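# Split a magnet block tower into two equal stacks

## Task

Take the tall stack of magnet blocks apart so that it becomes two tidy stacks of the same height standing on the bench. The row of blocks next to it must stay upright and still grouped roughly as it was. Both stacks have to stand by themselves at the end, since anything held up only by the robot does not count. Finish by releasing every block and pulling the grippers away.

## Robot and tools

Robot: two arms, left_arm and right_arm, each with six joints and a parallel gripper. In every row and every per-joint list in a result, each arm's joints come in this fixed order: elbow, shoulder, waist, wrist roll, wrist pitch, wrist yaw. Ignore any other ordering you see elsewhere.

Frame: all gripper positions share one scene frame, in metres. The origin sits on the table top midway between the arms, +z is up, +x reaches out over the table, and left_arm is on the +y side. The names left and right refer to the arms, not to image sides. end_effector_position is the point between the finger pads, roughly 1 cm behind the tips. The fingers point along the gripper's +z and close along its y axis. Printed hand positions can be off, more so at long reach.

The row (used by both motion tools): one flat list of 14 numbers, each in [-1, 1], always covering both arms even if one stays still. First the left_arm's 6 joint values in the order above, then its opening, then the same 7 for right_arm. Joint values are scaled offsets, not angles: 1.0 equals 1.202 rad for the waist, 1.258 for the shoulder, 1.238 for the elbow, 2.073 for wrist pitch, and 2.022 for wrist yaw and wrist roll. The opening is absolute, not an offset: +1 fully open, -1 closed.

execute_actions(actions): a list of up to 15 actions run one after another. Each action is a table of up to 15 rows, one row per control step of 1/30 s; if a table is shorter than 15 rows, its last row is held for the remaining steps. Joint values in every row are offsets from the joint angles at the moment that action began (for the first action in a call, from the last reported angles), not from the previous row. An empty list only returns the current state and images. Joint ranges in radians, base to gripper: waist -2.618 to 3.054, shoulder 0.000 to 3.142, elbow 0.000 to 3.142, wrist pitch -1.571 to 1.571, wrist yaw -1.571 to 1.571, wrist roll -2.094 to 2.094. The true end can differ by up to 0.036 rad. Asking a joint to go more than 0.036 rad outward past its range rejects that action for both arms; if the first action fails this, or any action is malformed, nothing in the call runs. A joint driven to its real end is stopped there and the result reports "joint sent to its limit".

move(target, speed, blocking): target is one 14-number row as above, whose joint offsets are measured from the Joint positions in the latest result that printed them. All joints travel so they finish together, so grippers trace curves, and there is no avoidance of obstacles or of the other arm. speed is rad/s for the joint with the farthest to go, 0.01 to 2, default 0.5; paths last between 0.5 and 10 s. Finger openings are sent at the start. Faster moves and targets set deeper past a contact hit and press harder. The result adds a "move:" line: the ending (done, off_target, moving, held, fault), limits=held or limits=none, and each arm's joint farthest from target. With blocking=false you get a result after 0.5 s while motion continues; until a result shows it ended, other motion calls are refused, so use wait or stop.

wait(seconds): 0 to 10; arms hold their last command and a running move continues. stop: brakes a running move, needing some room; fingers keep moving. zoom_image(camera, region): region is [x0, y0, x1, y1] in pixels, at most 504 by 504, on cam_high, cam_low, cam_left_wrist or cam_right_wrist (all 504x504). finished_scene(scene): pass the current scene's number to end it; it cannot be undone.

Results: a state line per arm with pose (position and quaternion wxyz); Joint positions and Joint velocities per arm in the joint order, plus finger-pad gap in metres (0.094 open); Joint targets, the angles currently being driven toward; grip_measured on the command scale. "joint command not followed" means a clearance check altered some joint targets. FAULT and MOTOR HOT lines report stops and heating.

Motion limits: each joint's target is kept within a lead of its measured angle (waist 0.202, shoulder 0.258, elbow 0.238, wrist pitch 0.573, yaw and roll 0.522 rad), and targets implying a hand jump over 70 mm are scaled back, so big changes take several actions and an unfinished motion must be re-commanded. Arms sag under zero offsets; re-send offsets to the wanted angles, increasing them if a joint stays short.

Gripping: command an opening below grip_measured to hold, about 0.03 below for a firm grip. Readings may be off by about 1 mm. Loads heat motors; at 90 C an arm stops for 10 s, at 100 C it drops everything.

Avoid: dropping blocks, knocking anything off the table, toppling or scattering the neighbouring row, hard impacts, heavy pushing, and arms colliding. Objects can be briefly tugged or nudged by outside forces. The simulation keeps running between replies with the last command held.

Each tool is called after "Call:" as name(argument=value, ...), one argument or row to a line, values as JSON.

## Session

Call:
execute_actions(
  actions=[],
)

Scene clock: 0.00 s.
left_arm: end_effector_position=(+0.5518, +0.2123, +0.3174) grip_measured=+1.000 end_effector_quat_wxyz=(+0.580, -0.054, +0.749, -0.316) | right_arm: end_effector_position=(+0.2092, -0.4742, +0.3446) grip_measured=+1.000 end_effector_quat_wxyz=(+0.518, +0.434, +0.733, -0.083)
Joint names: [elbow, shoulder, waist, wrist roll, wrist pitch, wrist yaw]
Joint positions: left_arm=[ 1.286  1.651 -0.036 -0.504  0.221  0.469  0.094] | right_arm=[ 1.248  1.011 -1.085  0.212 -0.73  -0.314  0.094]
Joint velocities: left_arm=[ 0.007  0.007 -0.007 -0.037  0.037 -0.037  0.   ] | right_arm=[-0.007 -0.007 -0.022 -0.022 -0.007  0.081  0.   ]
Joint targets: left_arm=[1.298 1.639 -0.036 -0.502 0.224 0.470] | right_arm=[1.257 1.004 -1.085 0.211 -0.729 -0.317]

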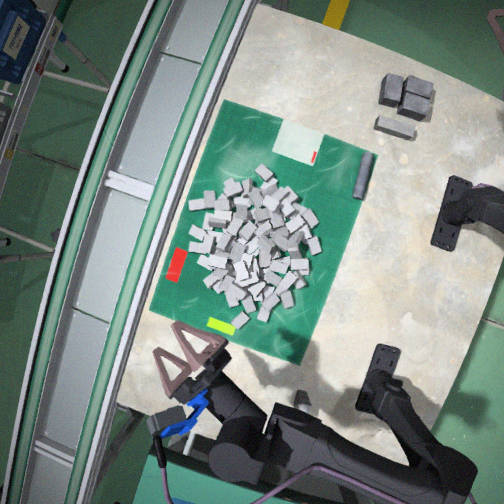

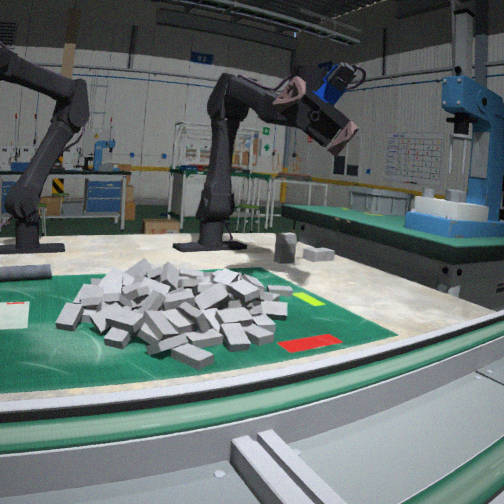

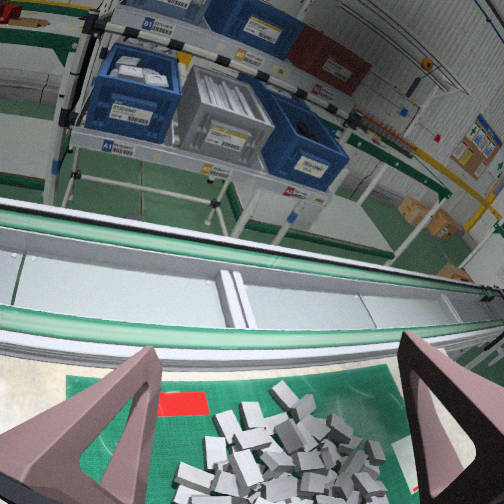

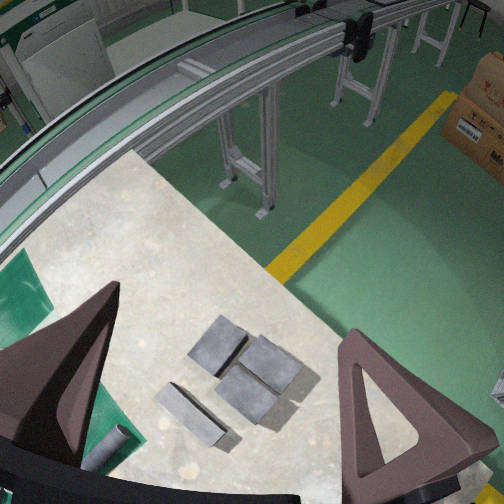

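Call:
zoom_image(
  camera="cam_low",
  region=[250,215,350,285],
)

Call:
move(
  target=[0,-0.4,0.9,0,0,0,1,0,0,0,0,0,0,1],
  speed=1,
)

Region (250, 215, 350, 285) of cam_low's 504x504 image, scaled by 5.040, with more detail than that image has; it fills the top 353 rows of this view, and the rest is white.

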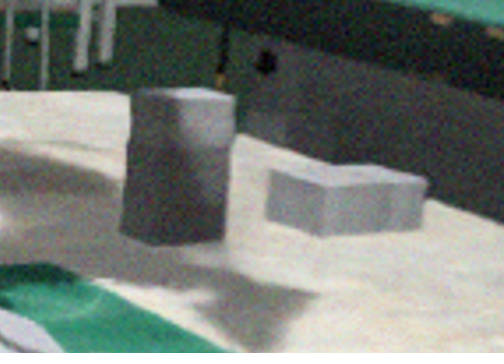

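Scene clock: 3.70 s.
left_arm: end_effector_position=(+0.2597, +0.5619, +0.5302) grip_measured=+1.000 end_effector_quat_wxyz=(+0.800, -0.275, +0.521, +0.116) | right_arm: end_effector_position=(+0.2092, -0.4742, +0.3446) grip_measured=+1.000 end_effector_quat_wxyz=(+0.518, +0.434, +0.733, -0.083)
Joint names: [elbow, shoulder, waist, wrist roll, wrist pitch, wrist yaw]
Joint positions: left_arm=[ 1.286  1.157  1.041 -0.504  0.221  0.468  0.094] | right_arm=[ 1.248  1.011 -1.085  0.212 -0.73  -0.314  0.094]
Joint velocities: left_arm=[-0.002 -0.012  0.002  0.007 -0.007 -0.051  0.   ] | right_arm=[ 0.002 -0.007 -0.002  0.066 -0.022  0.007  0.   ]
Joint targets: left_arm=[1.286 1.148 1.046 -0.504 0.221 0.469] | right_arm=[1.248 1.011 -1.085 0.212 -0.730 -0.314]
move: done; limits=none; left_arm: farthest joint: the shoulder, 0.009 radians from its target (0.504 radians at the start); right_arm: farthest joint: the waist, 0.000 radians from its target (0.000 radians at the start)

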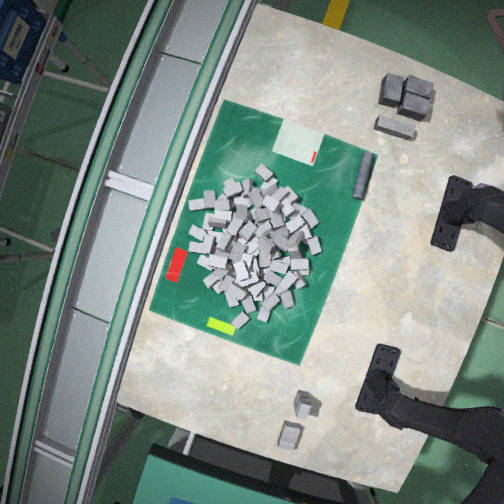

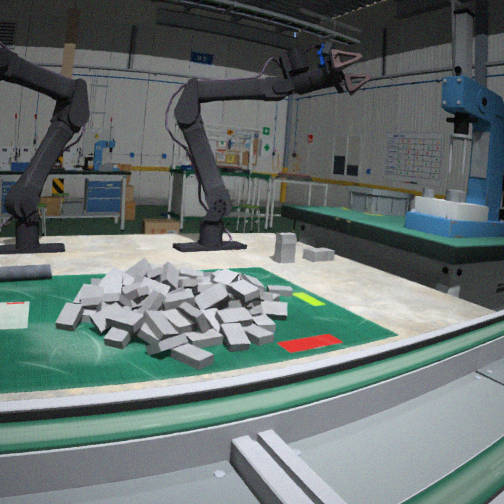

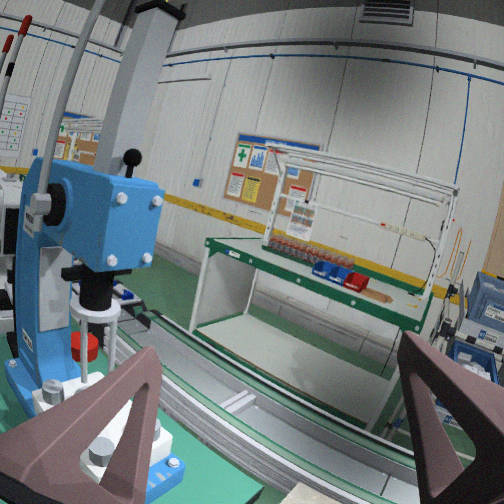

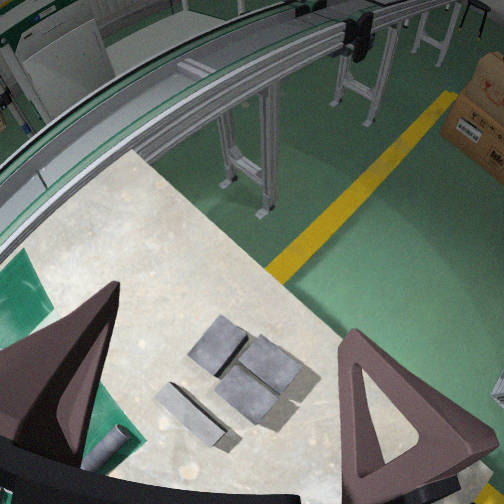

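Call:
zoom_image(
  camera="cam_low",
  region=[260,220,340,275],
)

Call:
zoom_image(
  camera="cam_high",
  region=[260,370,360,470],
)

Region (260, 220, 340, 275) of cam_low's 504x504 image, scaled by 6.300, with more detail than that image has; it fills the top 346 rows of this view, and the rest is white.

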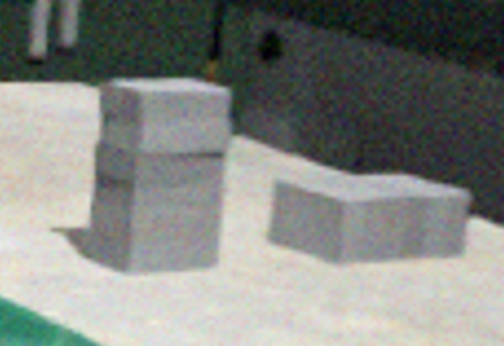

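Region (260, 370, 360, 470) of cam_high's 504x504 image, scaled by 5.040, with more detail than that image has.

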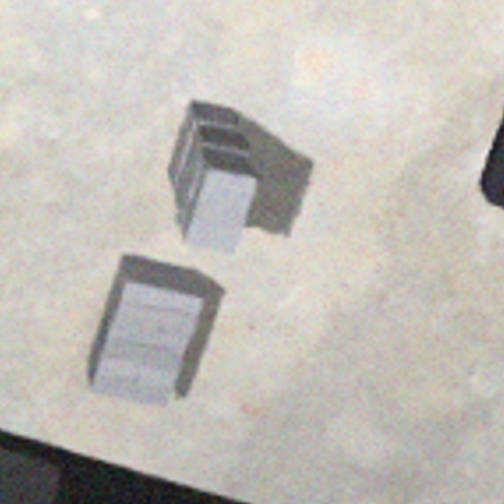

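Call:
move(
  target=[0.052,0.294,-0.31,0.249,-0.777,-0.231,1,0,0,0,0,0,0,1],
  speed=1,
)

Scene clock: 24.77 s.
left_arm: end_effector_position=(+0.2158, +0.4412, +0.1406) grip_measured=+1.000 end_effector_quat_wxyz=(-0.009, -0.372, +0.928, -0.010) | right_arm: end_effector_position=(+0.2092, -0.4742, +0.3446) grip_measured=+1.000 end_effector_quat_wxyz=(+0.518, +0.434, +0.733, -0.083)
Joint names: [elbow, shoulder, waist, wrist roll, wrist pitch, wrist yaw]
Joint positions: left_arm=[ 1.312  1.526  0.674 -0.006 -1.381  0.012  0.094] | right_arm=[ 1.248  1.011 -1.085  0.212 -0.73  -0.314  0.094]
Joint velocities: left_arm=[-0.002 -0.002  0.012 -0.066 -0.037 -0.081  0.   ] | right_arm=[-0.017 -0.022  0.002  0.007 -0.022 -0.007  0.   ]
Joint targets: left_arm=[1.351 1.527 0.668 -0.001 -1.390 0.001] | right_arm=[1.248 1.011 -1.085 0.212 -0.730 -0.314]
move: off_target (left_arm); limits=none; left_arm: farthest joint: the elbow, 0.038 radians from its target (0.064 radians at the start); right_arm: farthest joint: the waist, 0.000 radians from its target (0.000 radians at the start)

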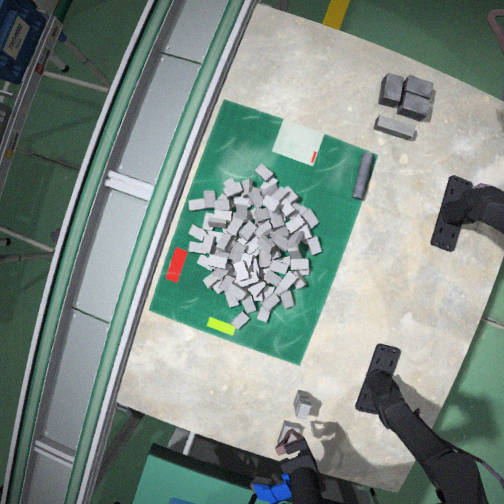

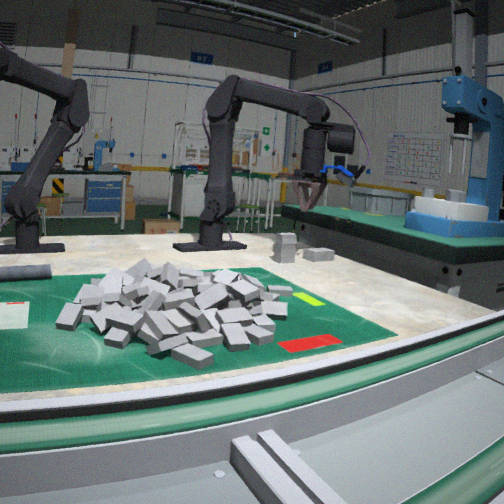

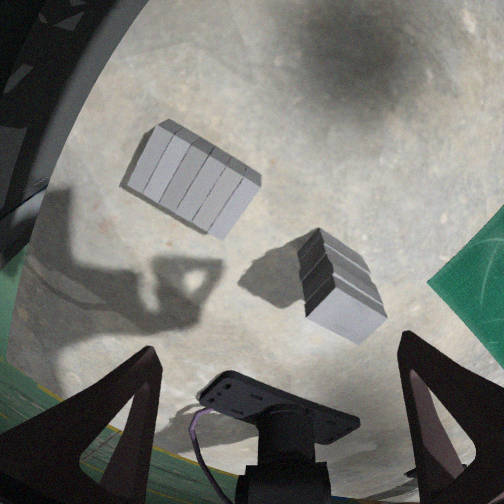

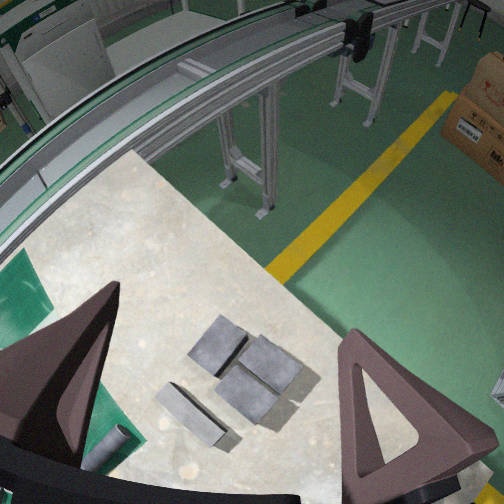

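Call:
move(
  target=[0.06,0.03,-0.12,-0.54,-0.01,0,1,0,0,0,0,0,0,1],
  speed=1,
)

Scene clock: 33.03 s.
left_arm: end_effector_position=(+0.2444, +0.4188, +0.1426) grip_measured=+1.000 end_effector_quat_wxyz=(+0.014, +0.755, -0.656, +0.003) | right_arm: end_effector_position=(+0.2092, -0.4742, +0.3446) grip_measured=+1.000 end_effector_quat_wxyz=(+0.518, +0.434, +0.733, -0.083)
Joint names: [elbow, shoulder, waist, wrist roll, wrist pitch, wrist yaw]
Joint positions: left_arm=[ 1.352  1.559  0.536 -1.093 -1.39   0.012  0.094] | right_arm=[ 1.248  1.011 -1.085  0.212 -0.73  -0.314  0.094]
Joint velocities: left_arm=[-0.002 -0.012  0.007 -0.037 -0.007 -0.037  0.   ] | right_arm=[-0.002  0.002  0.002  0.007  0.037  0.051  0.   ]
Joint targets: left_arm=[1.386 1.564 0.530 -1.098 -1.402 0.012] | right_arm=[1.248 1.011 -1.085 0.212 -0.730 -0.314]
move: off_target (left_arm); limits=none; left_arm: farthest joint: the elbow, 0.035 radians from its target (0.074 radians at the start); right_arm: farthest joint: the waist, 0.000 radians from its target (0.000 radians at the start)

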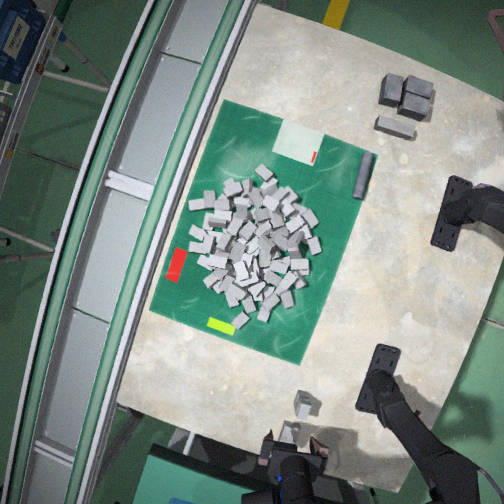

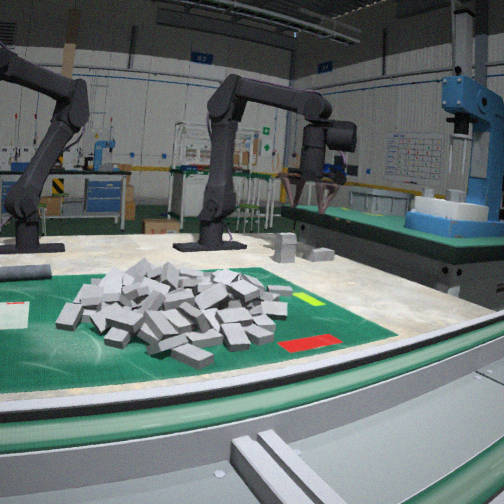

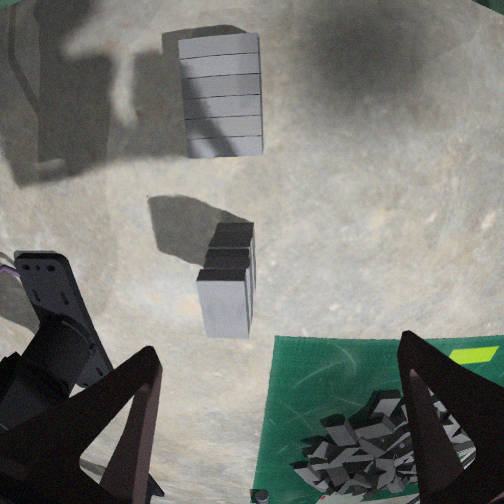

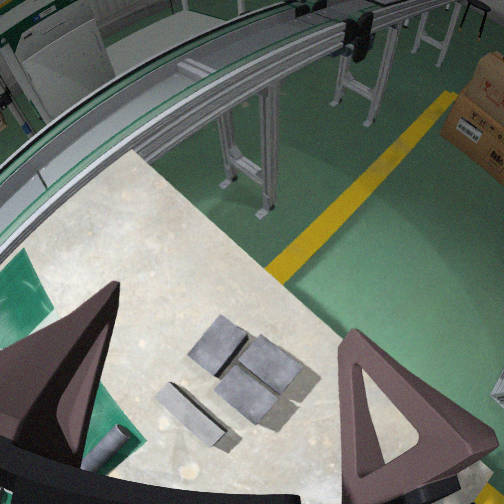

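Call:
move(
  target=[-0.18,-0.064,0.02,0,0.075,0,1,0,0,0,0,0,0,1],
)

Scene clock: 38.67 s.
left_arm: end_effector_position=(+0.2271, +0.4116, +0.1034) grip_measured=+1.000 end_effector_quat_wxyz=(+0.018, +0.761, -0.649, +0.002) | right_arm: end_effector_position=(+0.2092, -0.4742, +0.3446) grip_measured=+1.000 end_effector_quat_wxyz=(+0.518, +0.434, +0.733, -0.083)
Joint names: [elbow, shoulder, waist, wrist roll, wrist pitch, wrist yaw]
Joint positions: left_arm=[ 1.143  1.503  0.553 -1.093 -1.244  0.012  0.094] | right_arm=[ 1.248  1.011 -1.085  0.212 -0.73  -0.314  0.094]
Joint velocities: left_arm=[-0.002  0.007 -0.012 -0.037 -0.037  0.007  0.   ] | right_arm=[-0.027 -0.002  0.007 -0.022 -0.066  0.007  0.   ]
Joint targets: left_arm=[1.129 1.478 0.560 -1.093 -1.234 0.012] | right_arm=[1.248 1.011 -1.085 0.212 -0.730 -0.314]
move: off_target (left_arm); limits=none; left_arm: farthest joint: the shoulder, 0.025 radians from its target (0.081 radians at the start); right_arm: farthest joint: the waist, 0.000 radians from its target (0.000 radians at the start)

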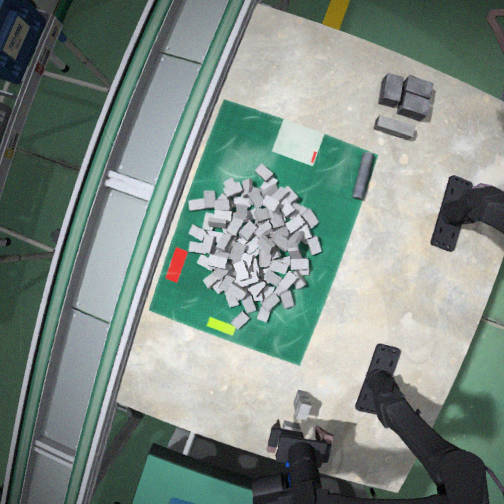

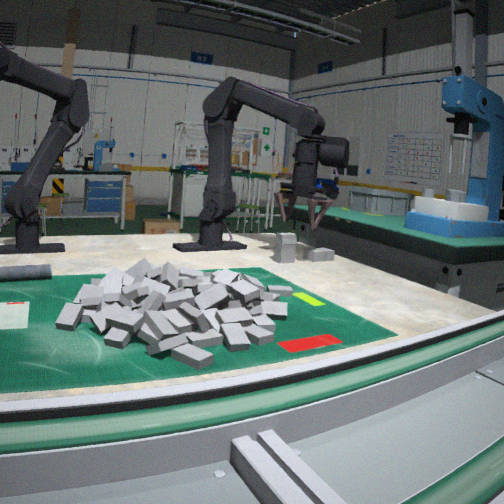

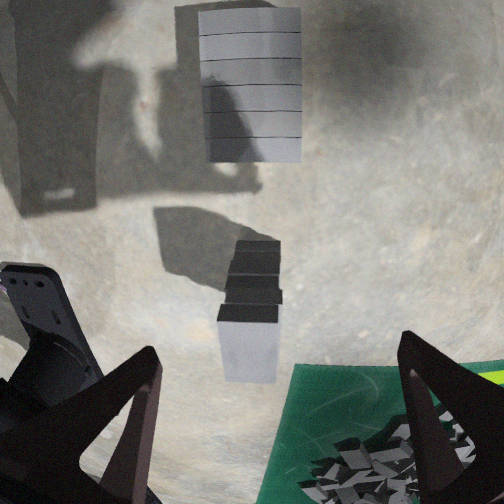

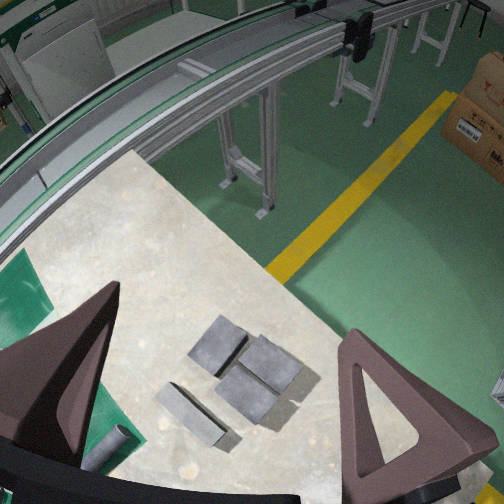

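Call:
move(
  target=[-0.17,-0.06,-0.03,0,0.07,0,0.2,0,0,0,0,0,0,1],
  speed=0.3,
)

Call:
zoom_image(
  camera="cam_low",
  region=[250,195,340,275],
)

Scene clock: 44.50 s.
left_arm: end_effector_position=(+0.2123, +0.3927, +0.0662) grip_measured=+0.202 end_effector_quat_wxyz=(+0.023, +0.751, -0.660, +0.000) | right_arm: end_effector_position=(+0.2092, -0.4742, +0.3446) grip_measured=+1.000 end_effector_quat_wxyz=(+0.518, +0.434, +0.733, -0.083)
Joint names: [elbow, shoulder, waist, wrist roll, wrist pitch, wrist yaw]
Joint positions: left_arm=[ 0.946  1.453  0.524 -1.093 -1.109  0.012  0.056] | right_arm=[ 1.248  1.011 -1.085  0.212 -0.73  -0.314  0.094]
Joint velocities: left_arm=[-0.007 -0.022 -0.012 -0.081 -0.081 -0.007 -0.001] | right_arm=[-0.012  0.007  0.017 -0.037 -0.051 -0.051  0.   ]
Joint targets: left_arm=[0.932 1.428 0.518 -1.093 -1.099 0.012] | right_arm=[1.248 1.011 -1.085 0.212 -0.730 -0.314]
move: off_target (left_arm); limits=none; left_arm: farthest joint: the shoulder, 0.025 radians from its target (0.076 radians at the start); right_arm: farthest joint: the waist, 0.000 radians from its target (0.000 radians at the start)

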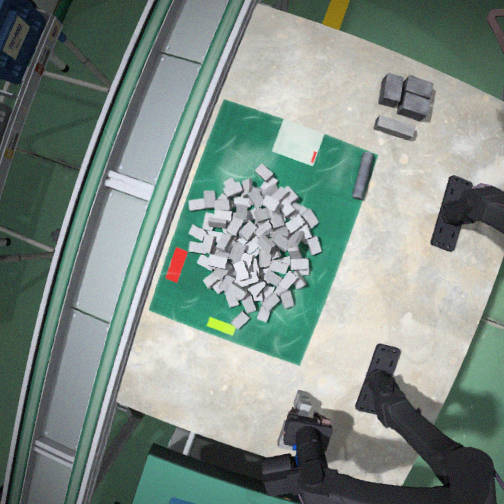

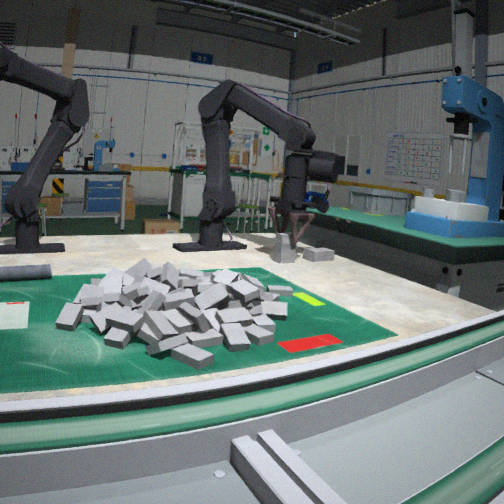

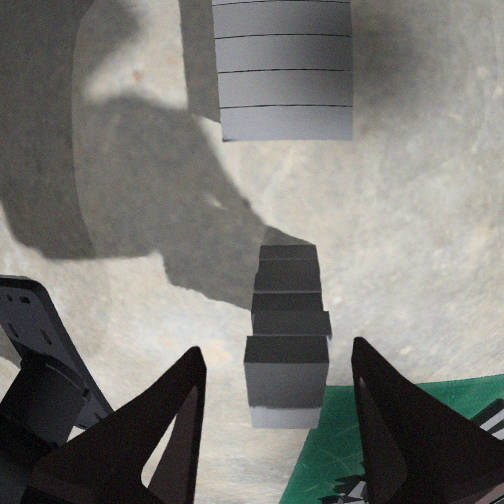

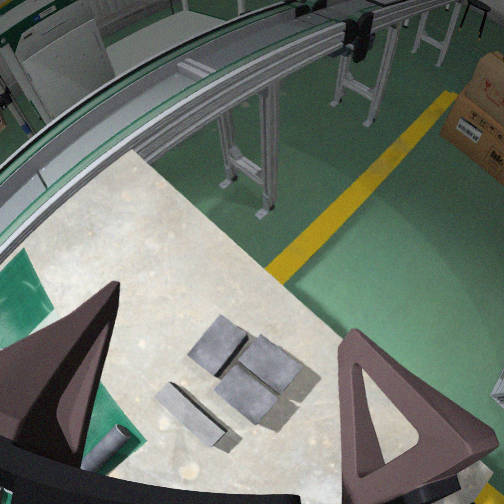

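Region (250, 195, 340, 275) of cam_low's 504x504 image, scaled by 5.600, with more detail than that image has.

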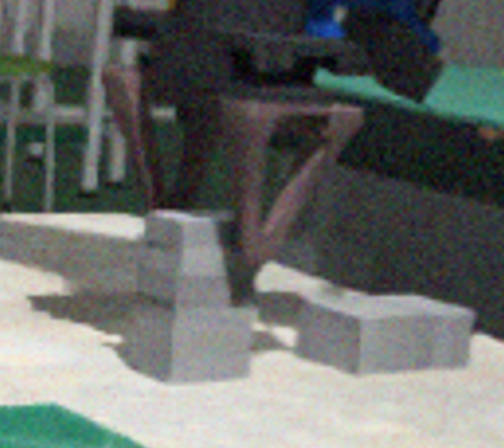

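Call:
move(
  target=[-0.068,-0.035,-0.078,-0.04,0.03,0,0.2,0,0,0,0,0,0,1],
  speed=0.2,
)

Call:
zoom_image(
  camera="cam_low",
  region=[250,195,340,275],
)

Call:
zoom_image(
  camera="cam_left_wrist",
  region=[200,200,400,400],
)

Scene clock: 48.67 s.
left_arm: end_effector_position=(+0.2159, +0.3725, +0.0540) grip_measured=+0.202 end_effector_quat_wxyz=(+0.020, +0.747, -0.664, -0.001) | right_arm: end_effector_position=(+0.2092, -0.4742, +0.3446) grip_measured=+1.000 end_effector_quat_wxyz=(+0.518, +0.434, +0.733, -0.083)
Joint names: [elbow, shoulder, waist, wrist roll, wrist pitch, wrist yaw]
Joint positions: left_arm=[ 0.878  1.431  0.437 -1.168 -1.056  0.012  0.056] | right_arm=[ 1.248  1.011 -1.085  0.212 -0.73  -0.314  0.094]
Joint velocities: left_arm=[-0.012 -0.007 -0.012 -0.037 -0.037 -0.081  0.   ] | right_arm=[ 0.007 -0.012  0.017  0.037  0.007  0.081  0.   ]
Joint targets: left_arm=[0.862 1.409 0.431 -1.174 -1.047 0.012] | right_arm=[1.248 1.011 -1.085 0.212 -0.730 -0.314]
move: off_target (left_arm); limits=none; left_arm: farthest joint: the shoulder, 0.022 radians from its target (0.044 radians at the start); right_arm: farthest joint: the waist, 0.000 radians from its target (0.000 radians at the start)

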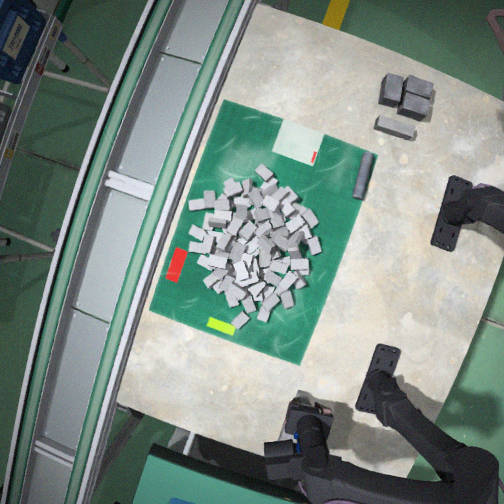

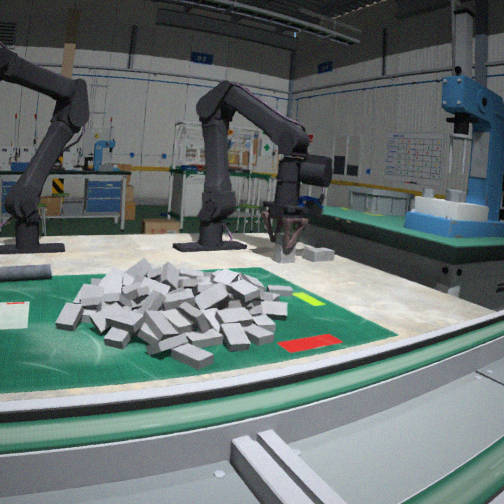

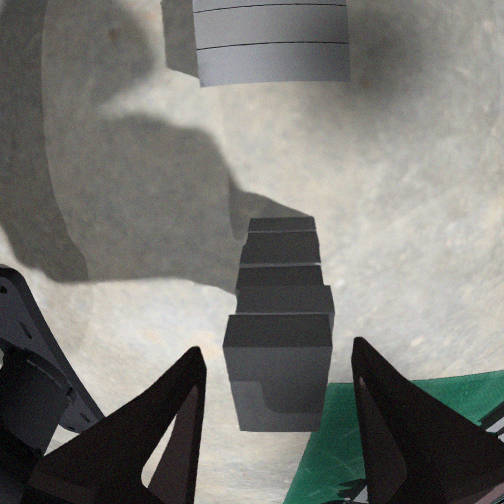

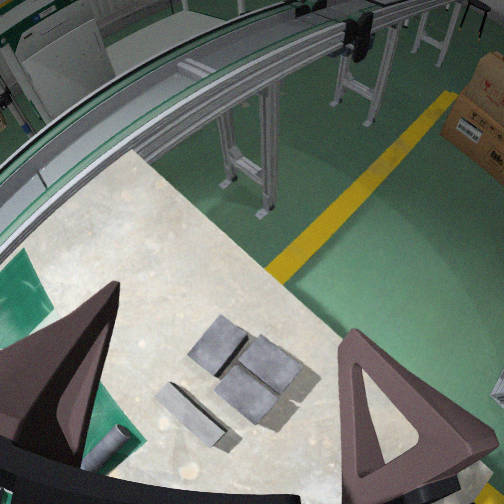

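Region (250, 195, 340, 275) of cam_low's 504x504 image, scaled by 5.600, with more detail than that image has.

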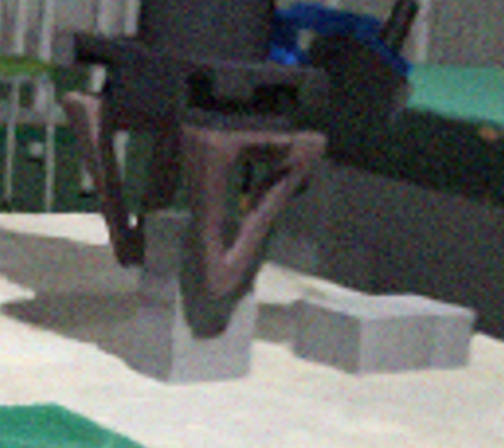

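Region (200, 200, 400, 400) of cam_left_wrist's 504x504 image, scaled by 2.520, with more detail than that image has.

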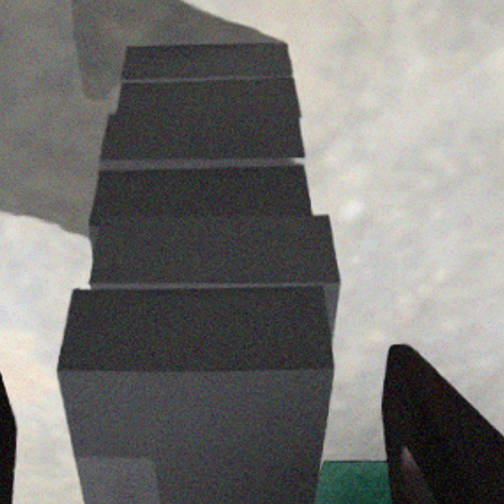

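Call:
move(
  target=[0,0,0,0,0,0,-0.6,0,0,0,0,0,0,1],
)

Call:
zoom_image(
  camera="cam_low",
  region=[250,195,340,275],
)

Call:
move(
  target=[0.1,0,0,0,-0.045,0,-0.6,0,0,0,0,0,0,1],
  speed=0.15,
)

Call:
zoom_image(
  camera="cam_low",
  region=[250,195,340,275],
)

Scene clock: 52.03 s.
left_arm: end_effector_position=(+0.2165, +0.3726, +0.0540) grip_measured=-0.458 end_effector_quat_wxyz=(+0.020, +0.747, -0.664, +0.000) | right_arm: end_effector_position=(+0.2092, -0.4742, +0.3446) grip_measured=+1.000 end_effector_quat_wxyz=(+0.518, +0.434, +0.733, -0.083)
Joint names: [elbow, shoulder, waist, wrist roll, wrist pitch, wrist yaw]
Joint positions: left_arm=[ 0.878  1.431  0.437 -1.169 -1.054  0.013  0.025] | right_arm=[ 1.248  1.011 -1.085  0.212 -0.73  -0.314  0.094]
Joint velocities: left_arm=[ 0.002 -0.007  0.012 -0.037 -0.007  0.022  0.001] | right_arm=[-0.002  0.032  0.002  0.022 -0.037 -0.007  0.   ]
Joint targets: left_arm=[0.878 1.431 0.437 -1.168 -1.057 0.012] | right_arm=[1.248 1.011 -1.085 0.212 -0.730 -0.314]
move: done; limits=none; left_arm: farthest joint: the wrist pitch, 0.002 radians from its target (0.000 radians at the start); right_arm: farthest joint: the waist, 0.000 radians from its target (0.000 radians at the start)

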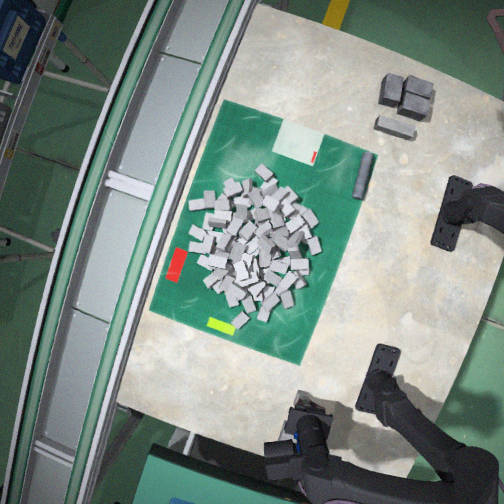

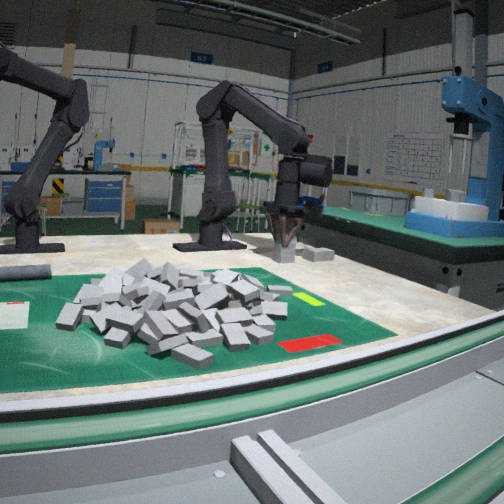

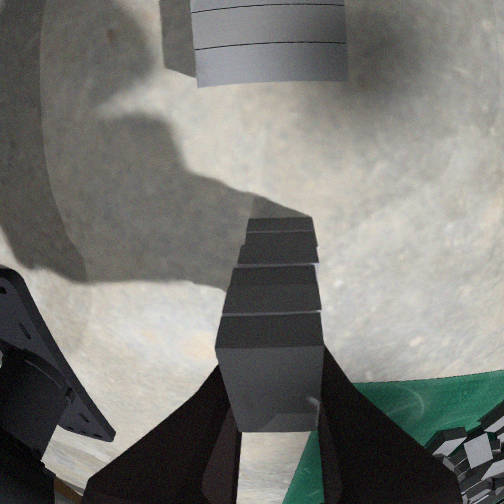

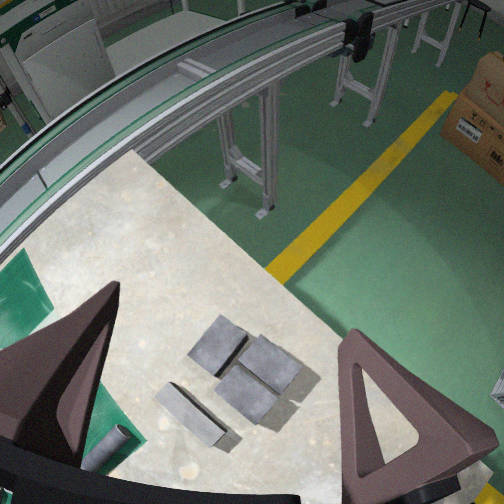

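Region (250, 195, 340, 275) of cam_low's 504x504 image, scaled by 5.600, with more detail than that image has.

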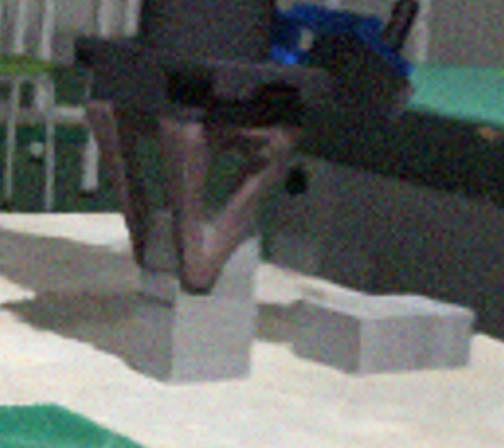

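Scene clock: 53.43 s.
left_arm: end_effector_position=(+0.2219, +0.3757, +0.0736) grip_measured=-0.458 end_effector_quat_wxyz=(+0.019, +0.747, -0.664, +0.001) | right_arm: end_effector_position=(+0.2092, -0.4742, +0.3446) grip_measured=+1.000 end_effector_quat_wxyz=(+0.518, +0.434, +0.733, -0.083)
Joint names: [elbow, shoulder, waist, wrist roll, wrist pitch, wrist yaw]
Joint positions: left_arm=[ 0.96   1.434  0.437 -1.169 -1.134  0.013  0.025] | right_arm=[ 1.248  1.011 -1.085  0.212 -0.73  -0.314  0.094]
Joint velocities: left_arm=[-0.002 -0.022 -0.002  0.066 -0.022 -0.007  0.001] | right_arm=[ 0.002 -0.007 -0.007 -0.022 -0.007 -0.007  0.   ]
Joint targets: left_arm=[1.002 1.431 0.437 -1.169 -1.147 0.013] | right_arm=[1.248 1.011 -1.085 0.212 -0.730 -0.314]
move: off_target (left_arm); limits=none; left_arm: farthest joint: the elbow, 0.041 radians from its target (0.124 radians at the start); right_arm: farthest joint: the waist, 0.000 radians from its target (0.000 radians at the start)

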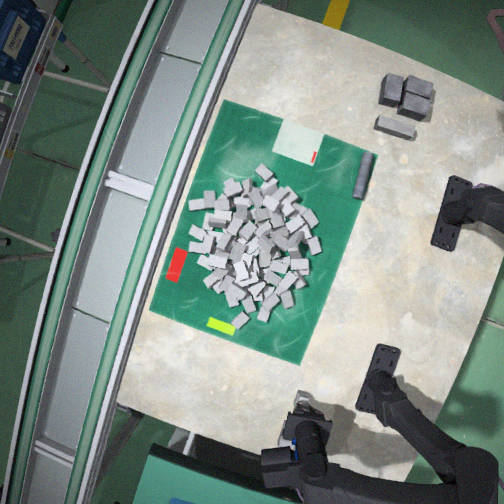

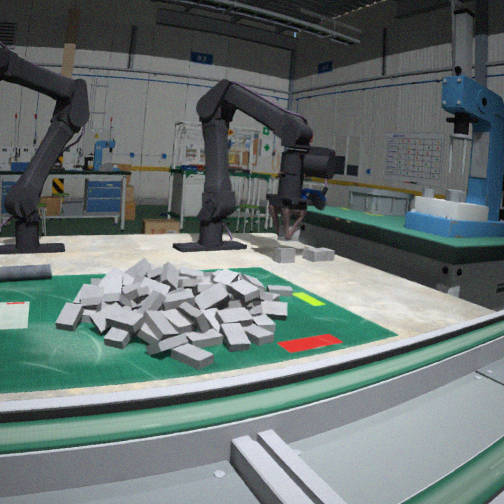

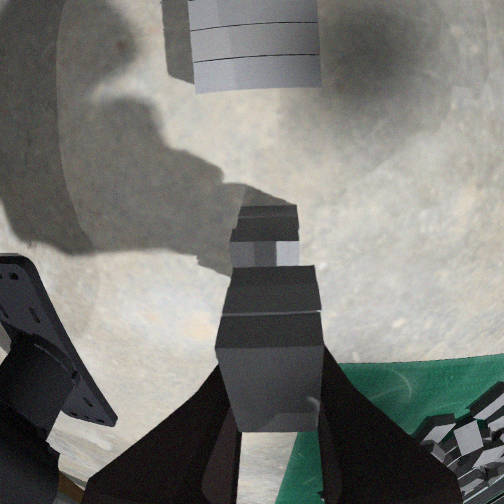

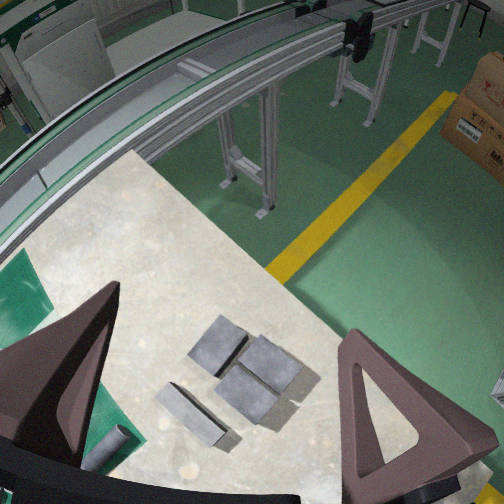

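Region (250, 195, 340, 275) of cam_low's 504x504 image, scaled by 5.600, with more detail than that image has.

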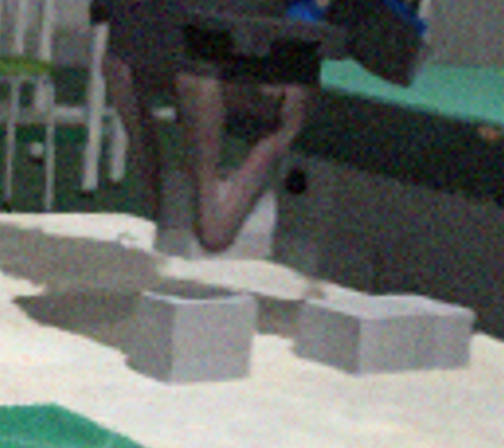

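Call:
move(
  target=[0.03,0,-0.4,-0.237,0,0,-0.6,0,0,0,0,0,0,1],
)

Call:
move(
  target=[-0.18,0,0,0,0.105,0,-0.6,0,0,0,0,0,0,1],
  speed=0.25,
)

Scene clock: 58.13 s.
left_arm: end_effector_position=(+0.2501, +0.2746, +0.0737) grip_measured=-0.458 end_effector_quat_wxyz=(+0.020, +0.746, -0.665, -0.006) | right_arm: end_effector_position=(+0.2092, -0.4742, +0.3446) grip_measured=+1.000 end_effector_quat_wxyz=(+0.518, +0.434, +0.733, -0.083)
Joint names: [elbow, shoulder, waist, wrist roll, wrist pitch, wrist yaw]
Joint positions: left_arm=[ 0.96   1.434 -0.039 -1.642 -1.134  0.019  0.025] | right_arm=[ 1.248  1.011 -1.085  0.212 -0.73  -0.314  0.094]
Joint velocities: left_arm=[-0.007 -0.007 -0.012  0.022  0.081  0.022  0.001] | right_arm=[-0.002  0.022 -0.012 -0.007  0.007 -0.051  0.   ]
Joint targets: left_arm=[0.997 1.434 -0.044 -1.648 -1.134 0.013] | right_arm=[1.248 1.011 -1.085 0.212 -0.730 -0.314]
move: off_target (left_arm); limits=none; left_arm: farthest joint: the elbow, 0.037 radians from its target (0.037 radians at the start); right_arm: farthest joint: the waist, 0.000 radians from its target (0.000 radians at the start)

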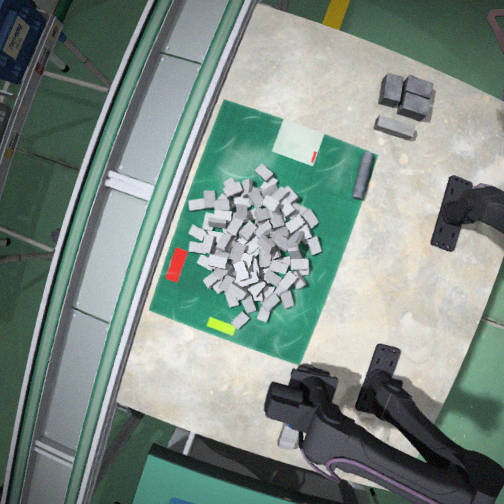

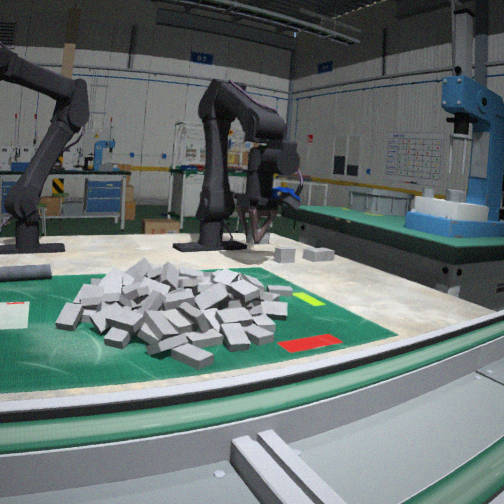

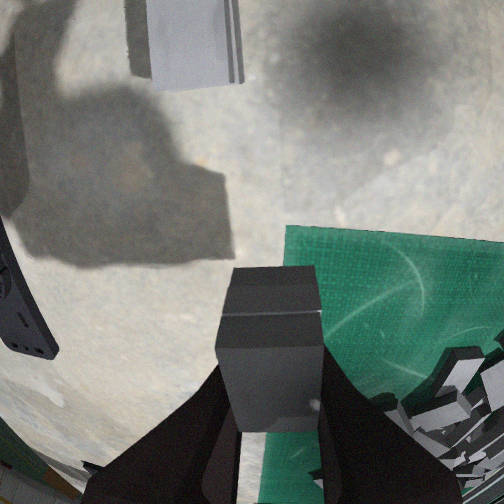

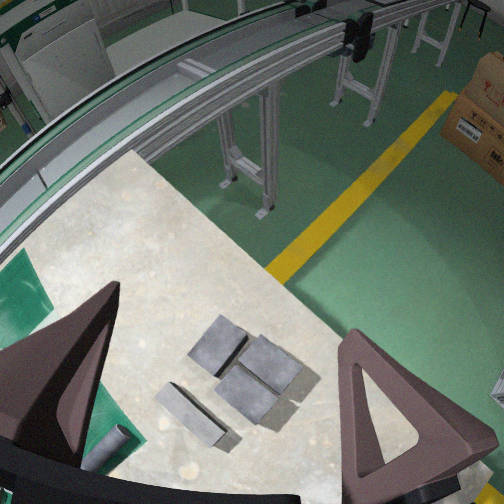

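Scene clock: 59.67 s.
left_arm: end_effector_position=(+0.2310, +0.2738, +0.0222) grip_measured=-0.458 end_effector_quat_wxyz=(+0.021, +0.746, -0.665, -0.008) | right_arm: end_effector_position=(+0.2092, -0.4742, +0.3446) grip_measured=+1.000 end_effector_quat_wxyz=(+0.518, +0.434, +0.733, -0.083)
Joint names: [elbow, shoulder, waist, wrist roll, wrist pitch, wrist yaw]
Joint positions: left_arm=[ 0.743  1.434 -0.039 -1.642 -0.92   0.019  0.025] | right_arm=[ 1.248  1.011 -1.085  0.212 -0.73  -0.314  0.094]
Joint velocities: left_arm=[-0.012  0.007 -0.007  0.007 -0.022 -0.007 -0.   ] | right_arm=[-0.022  0.007 -0.007  0.095 -0.007  0.037  0.   ]
Joint targets: left_arm=[0.737 1.434 -0.039 -1.642 -0.916 0.019] | right_arm=[1.248 1.011 -1.085 0.212 -0.730 -0.314]
move: done; limits=none; left_arm: farthest joint: the elbow, 0.006 radians from its target (0.223 radians at the start); right_arm: farthest joint: the waist, 0.000 radians from its target (0.000 radians at the start)

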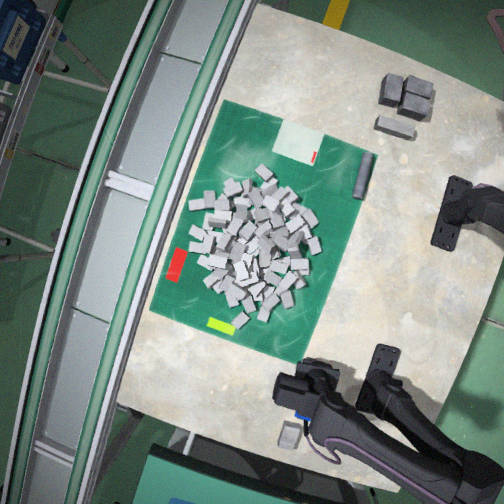

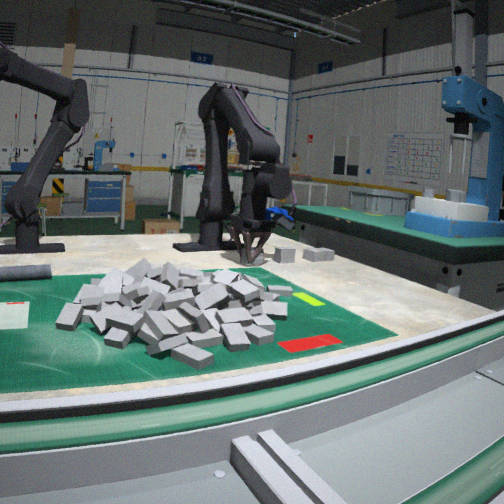

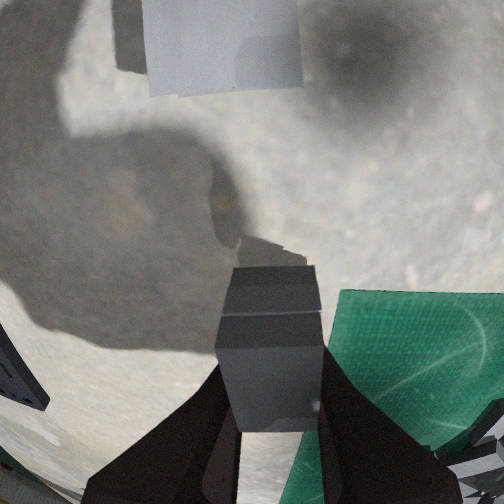

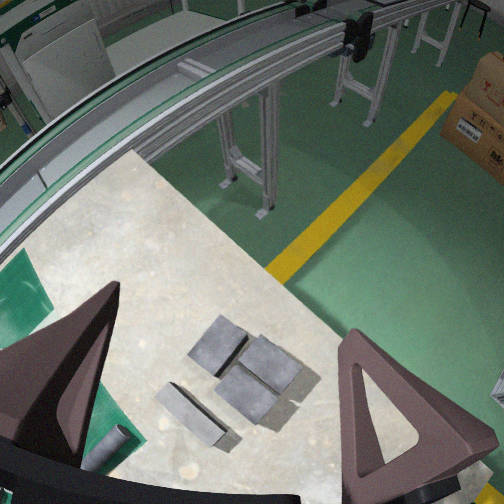

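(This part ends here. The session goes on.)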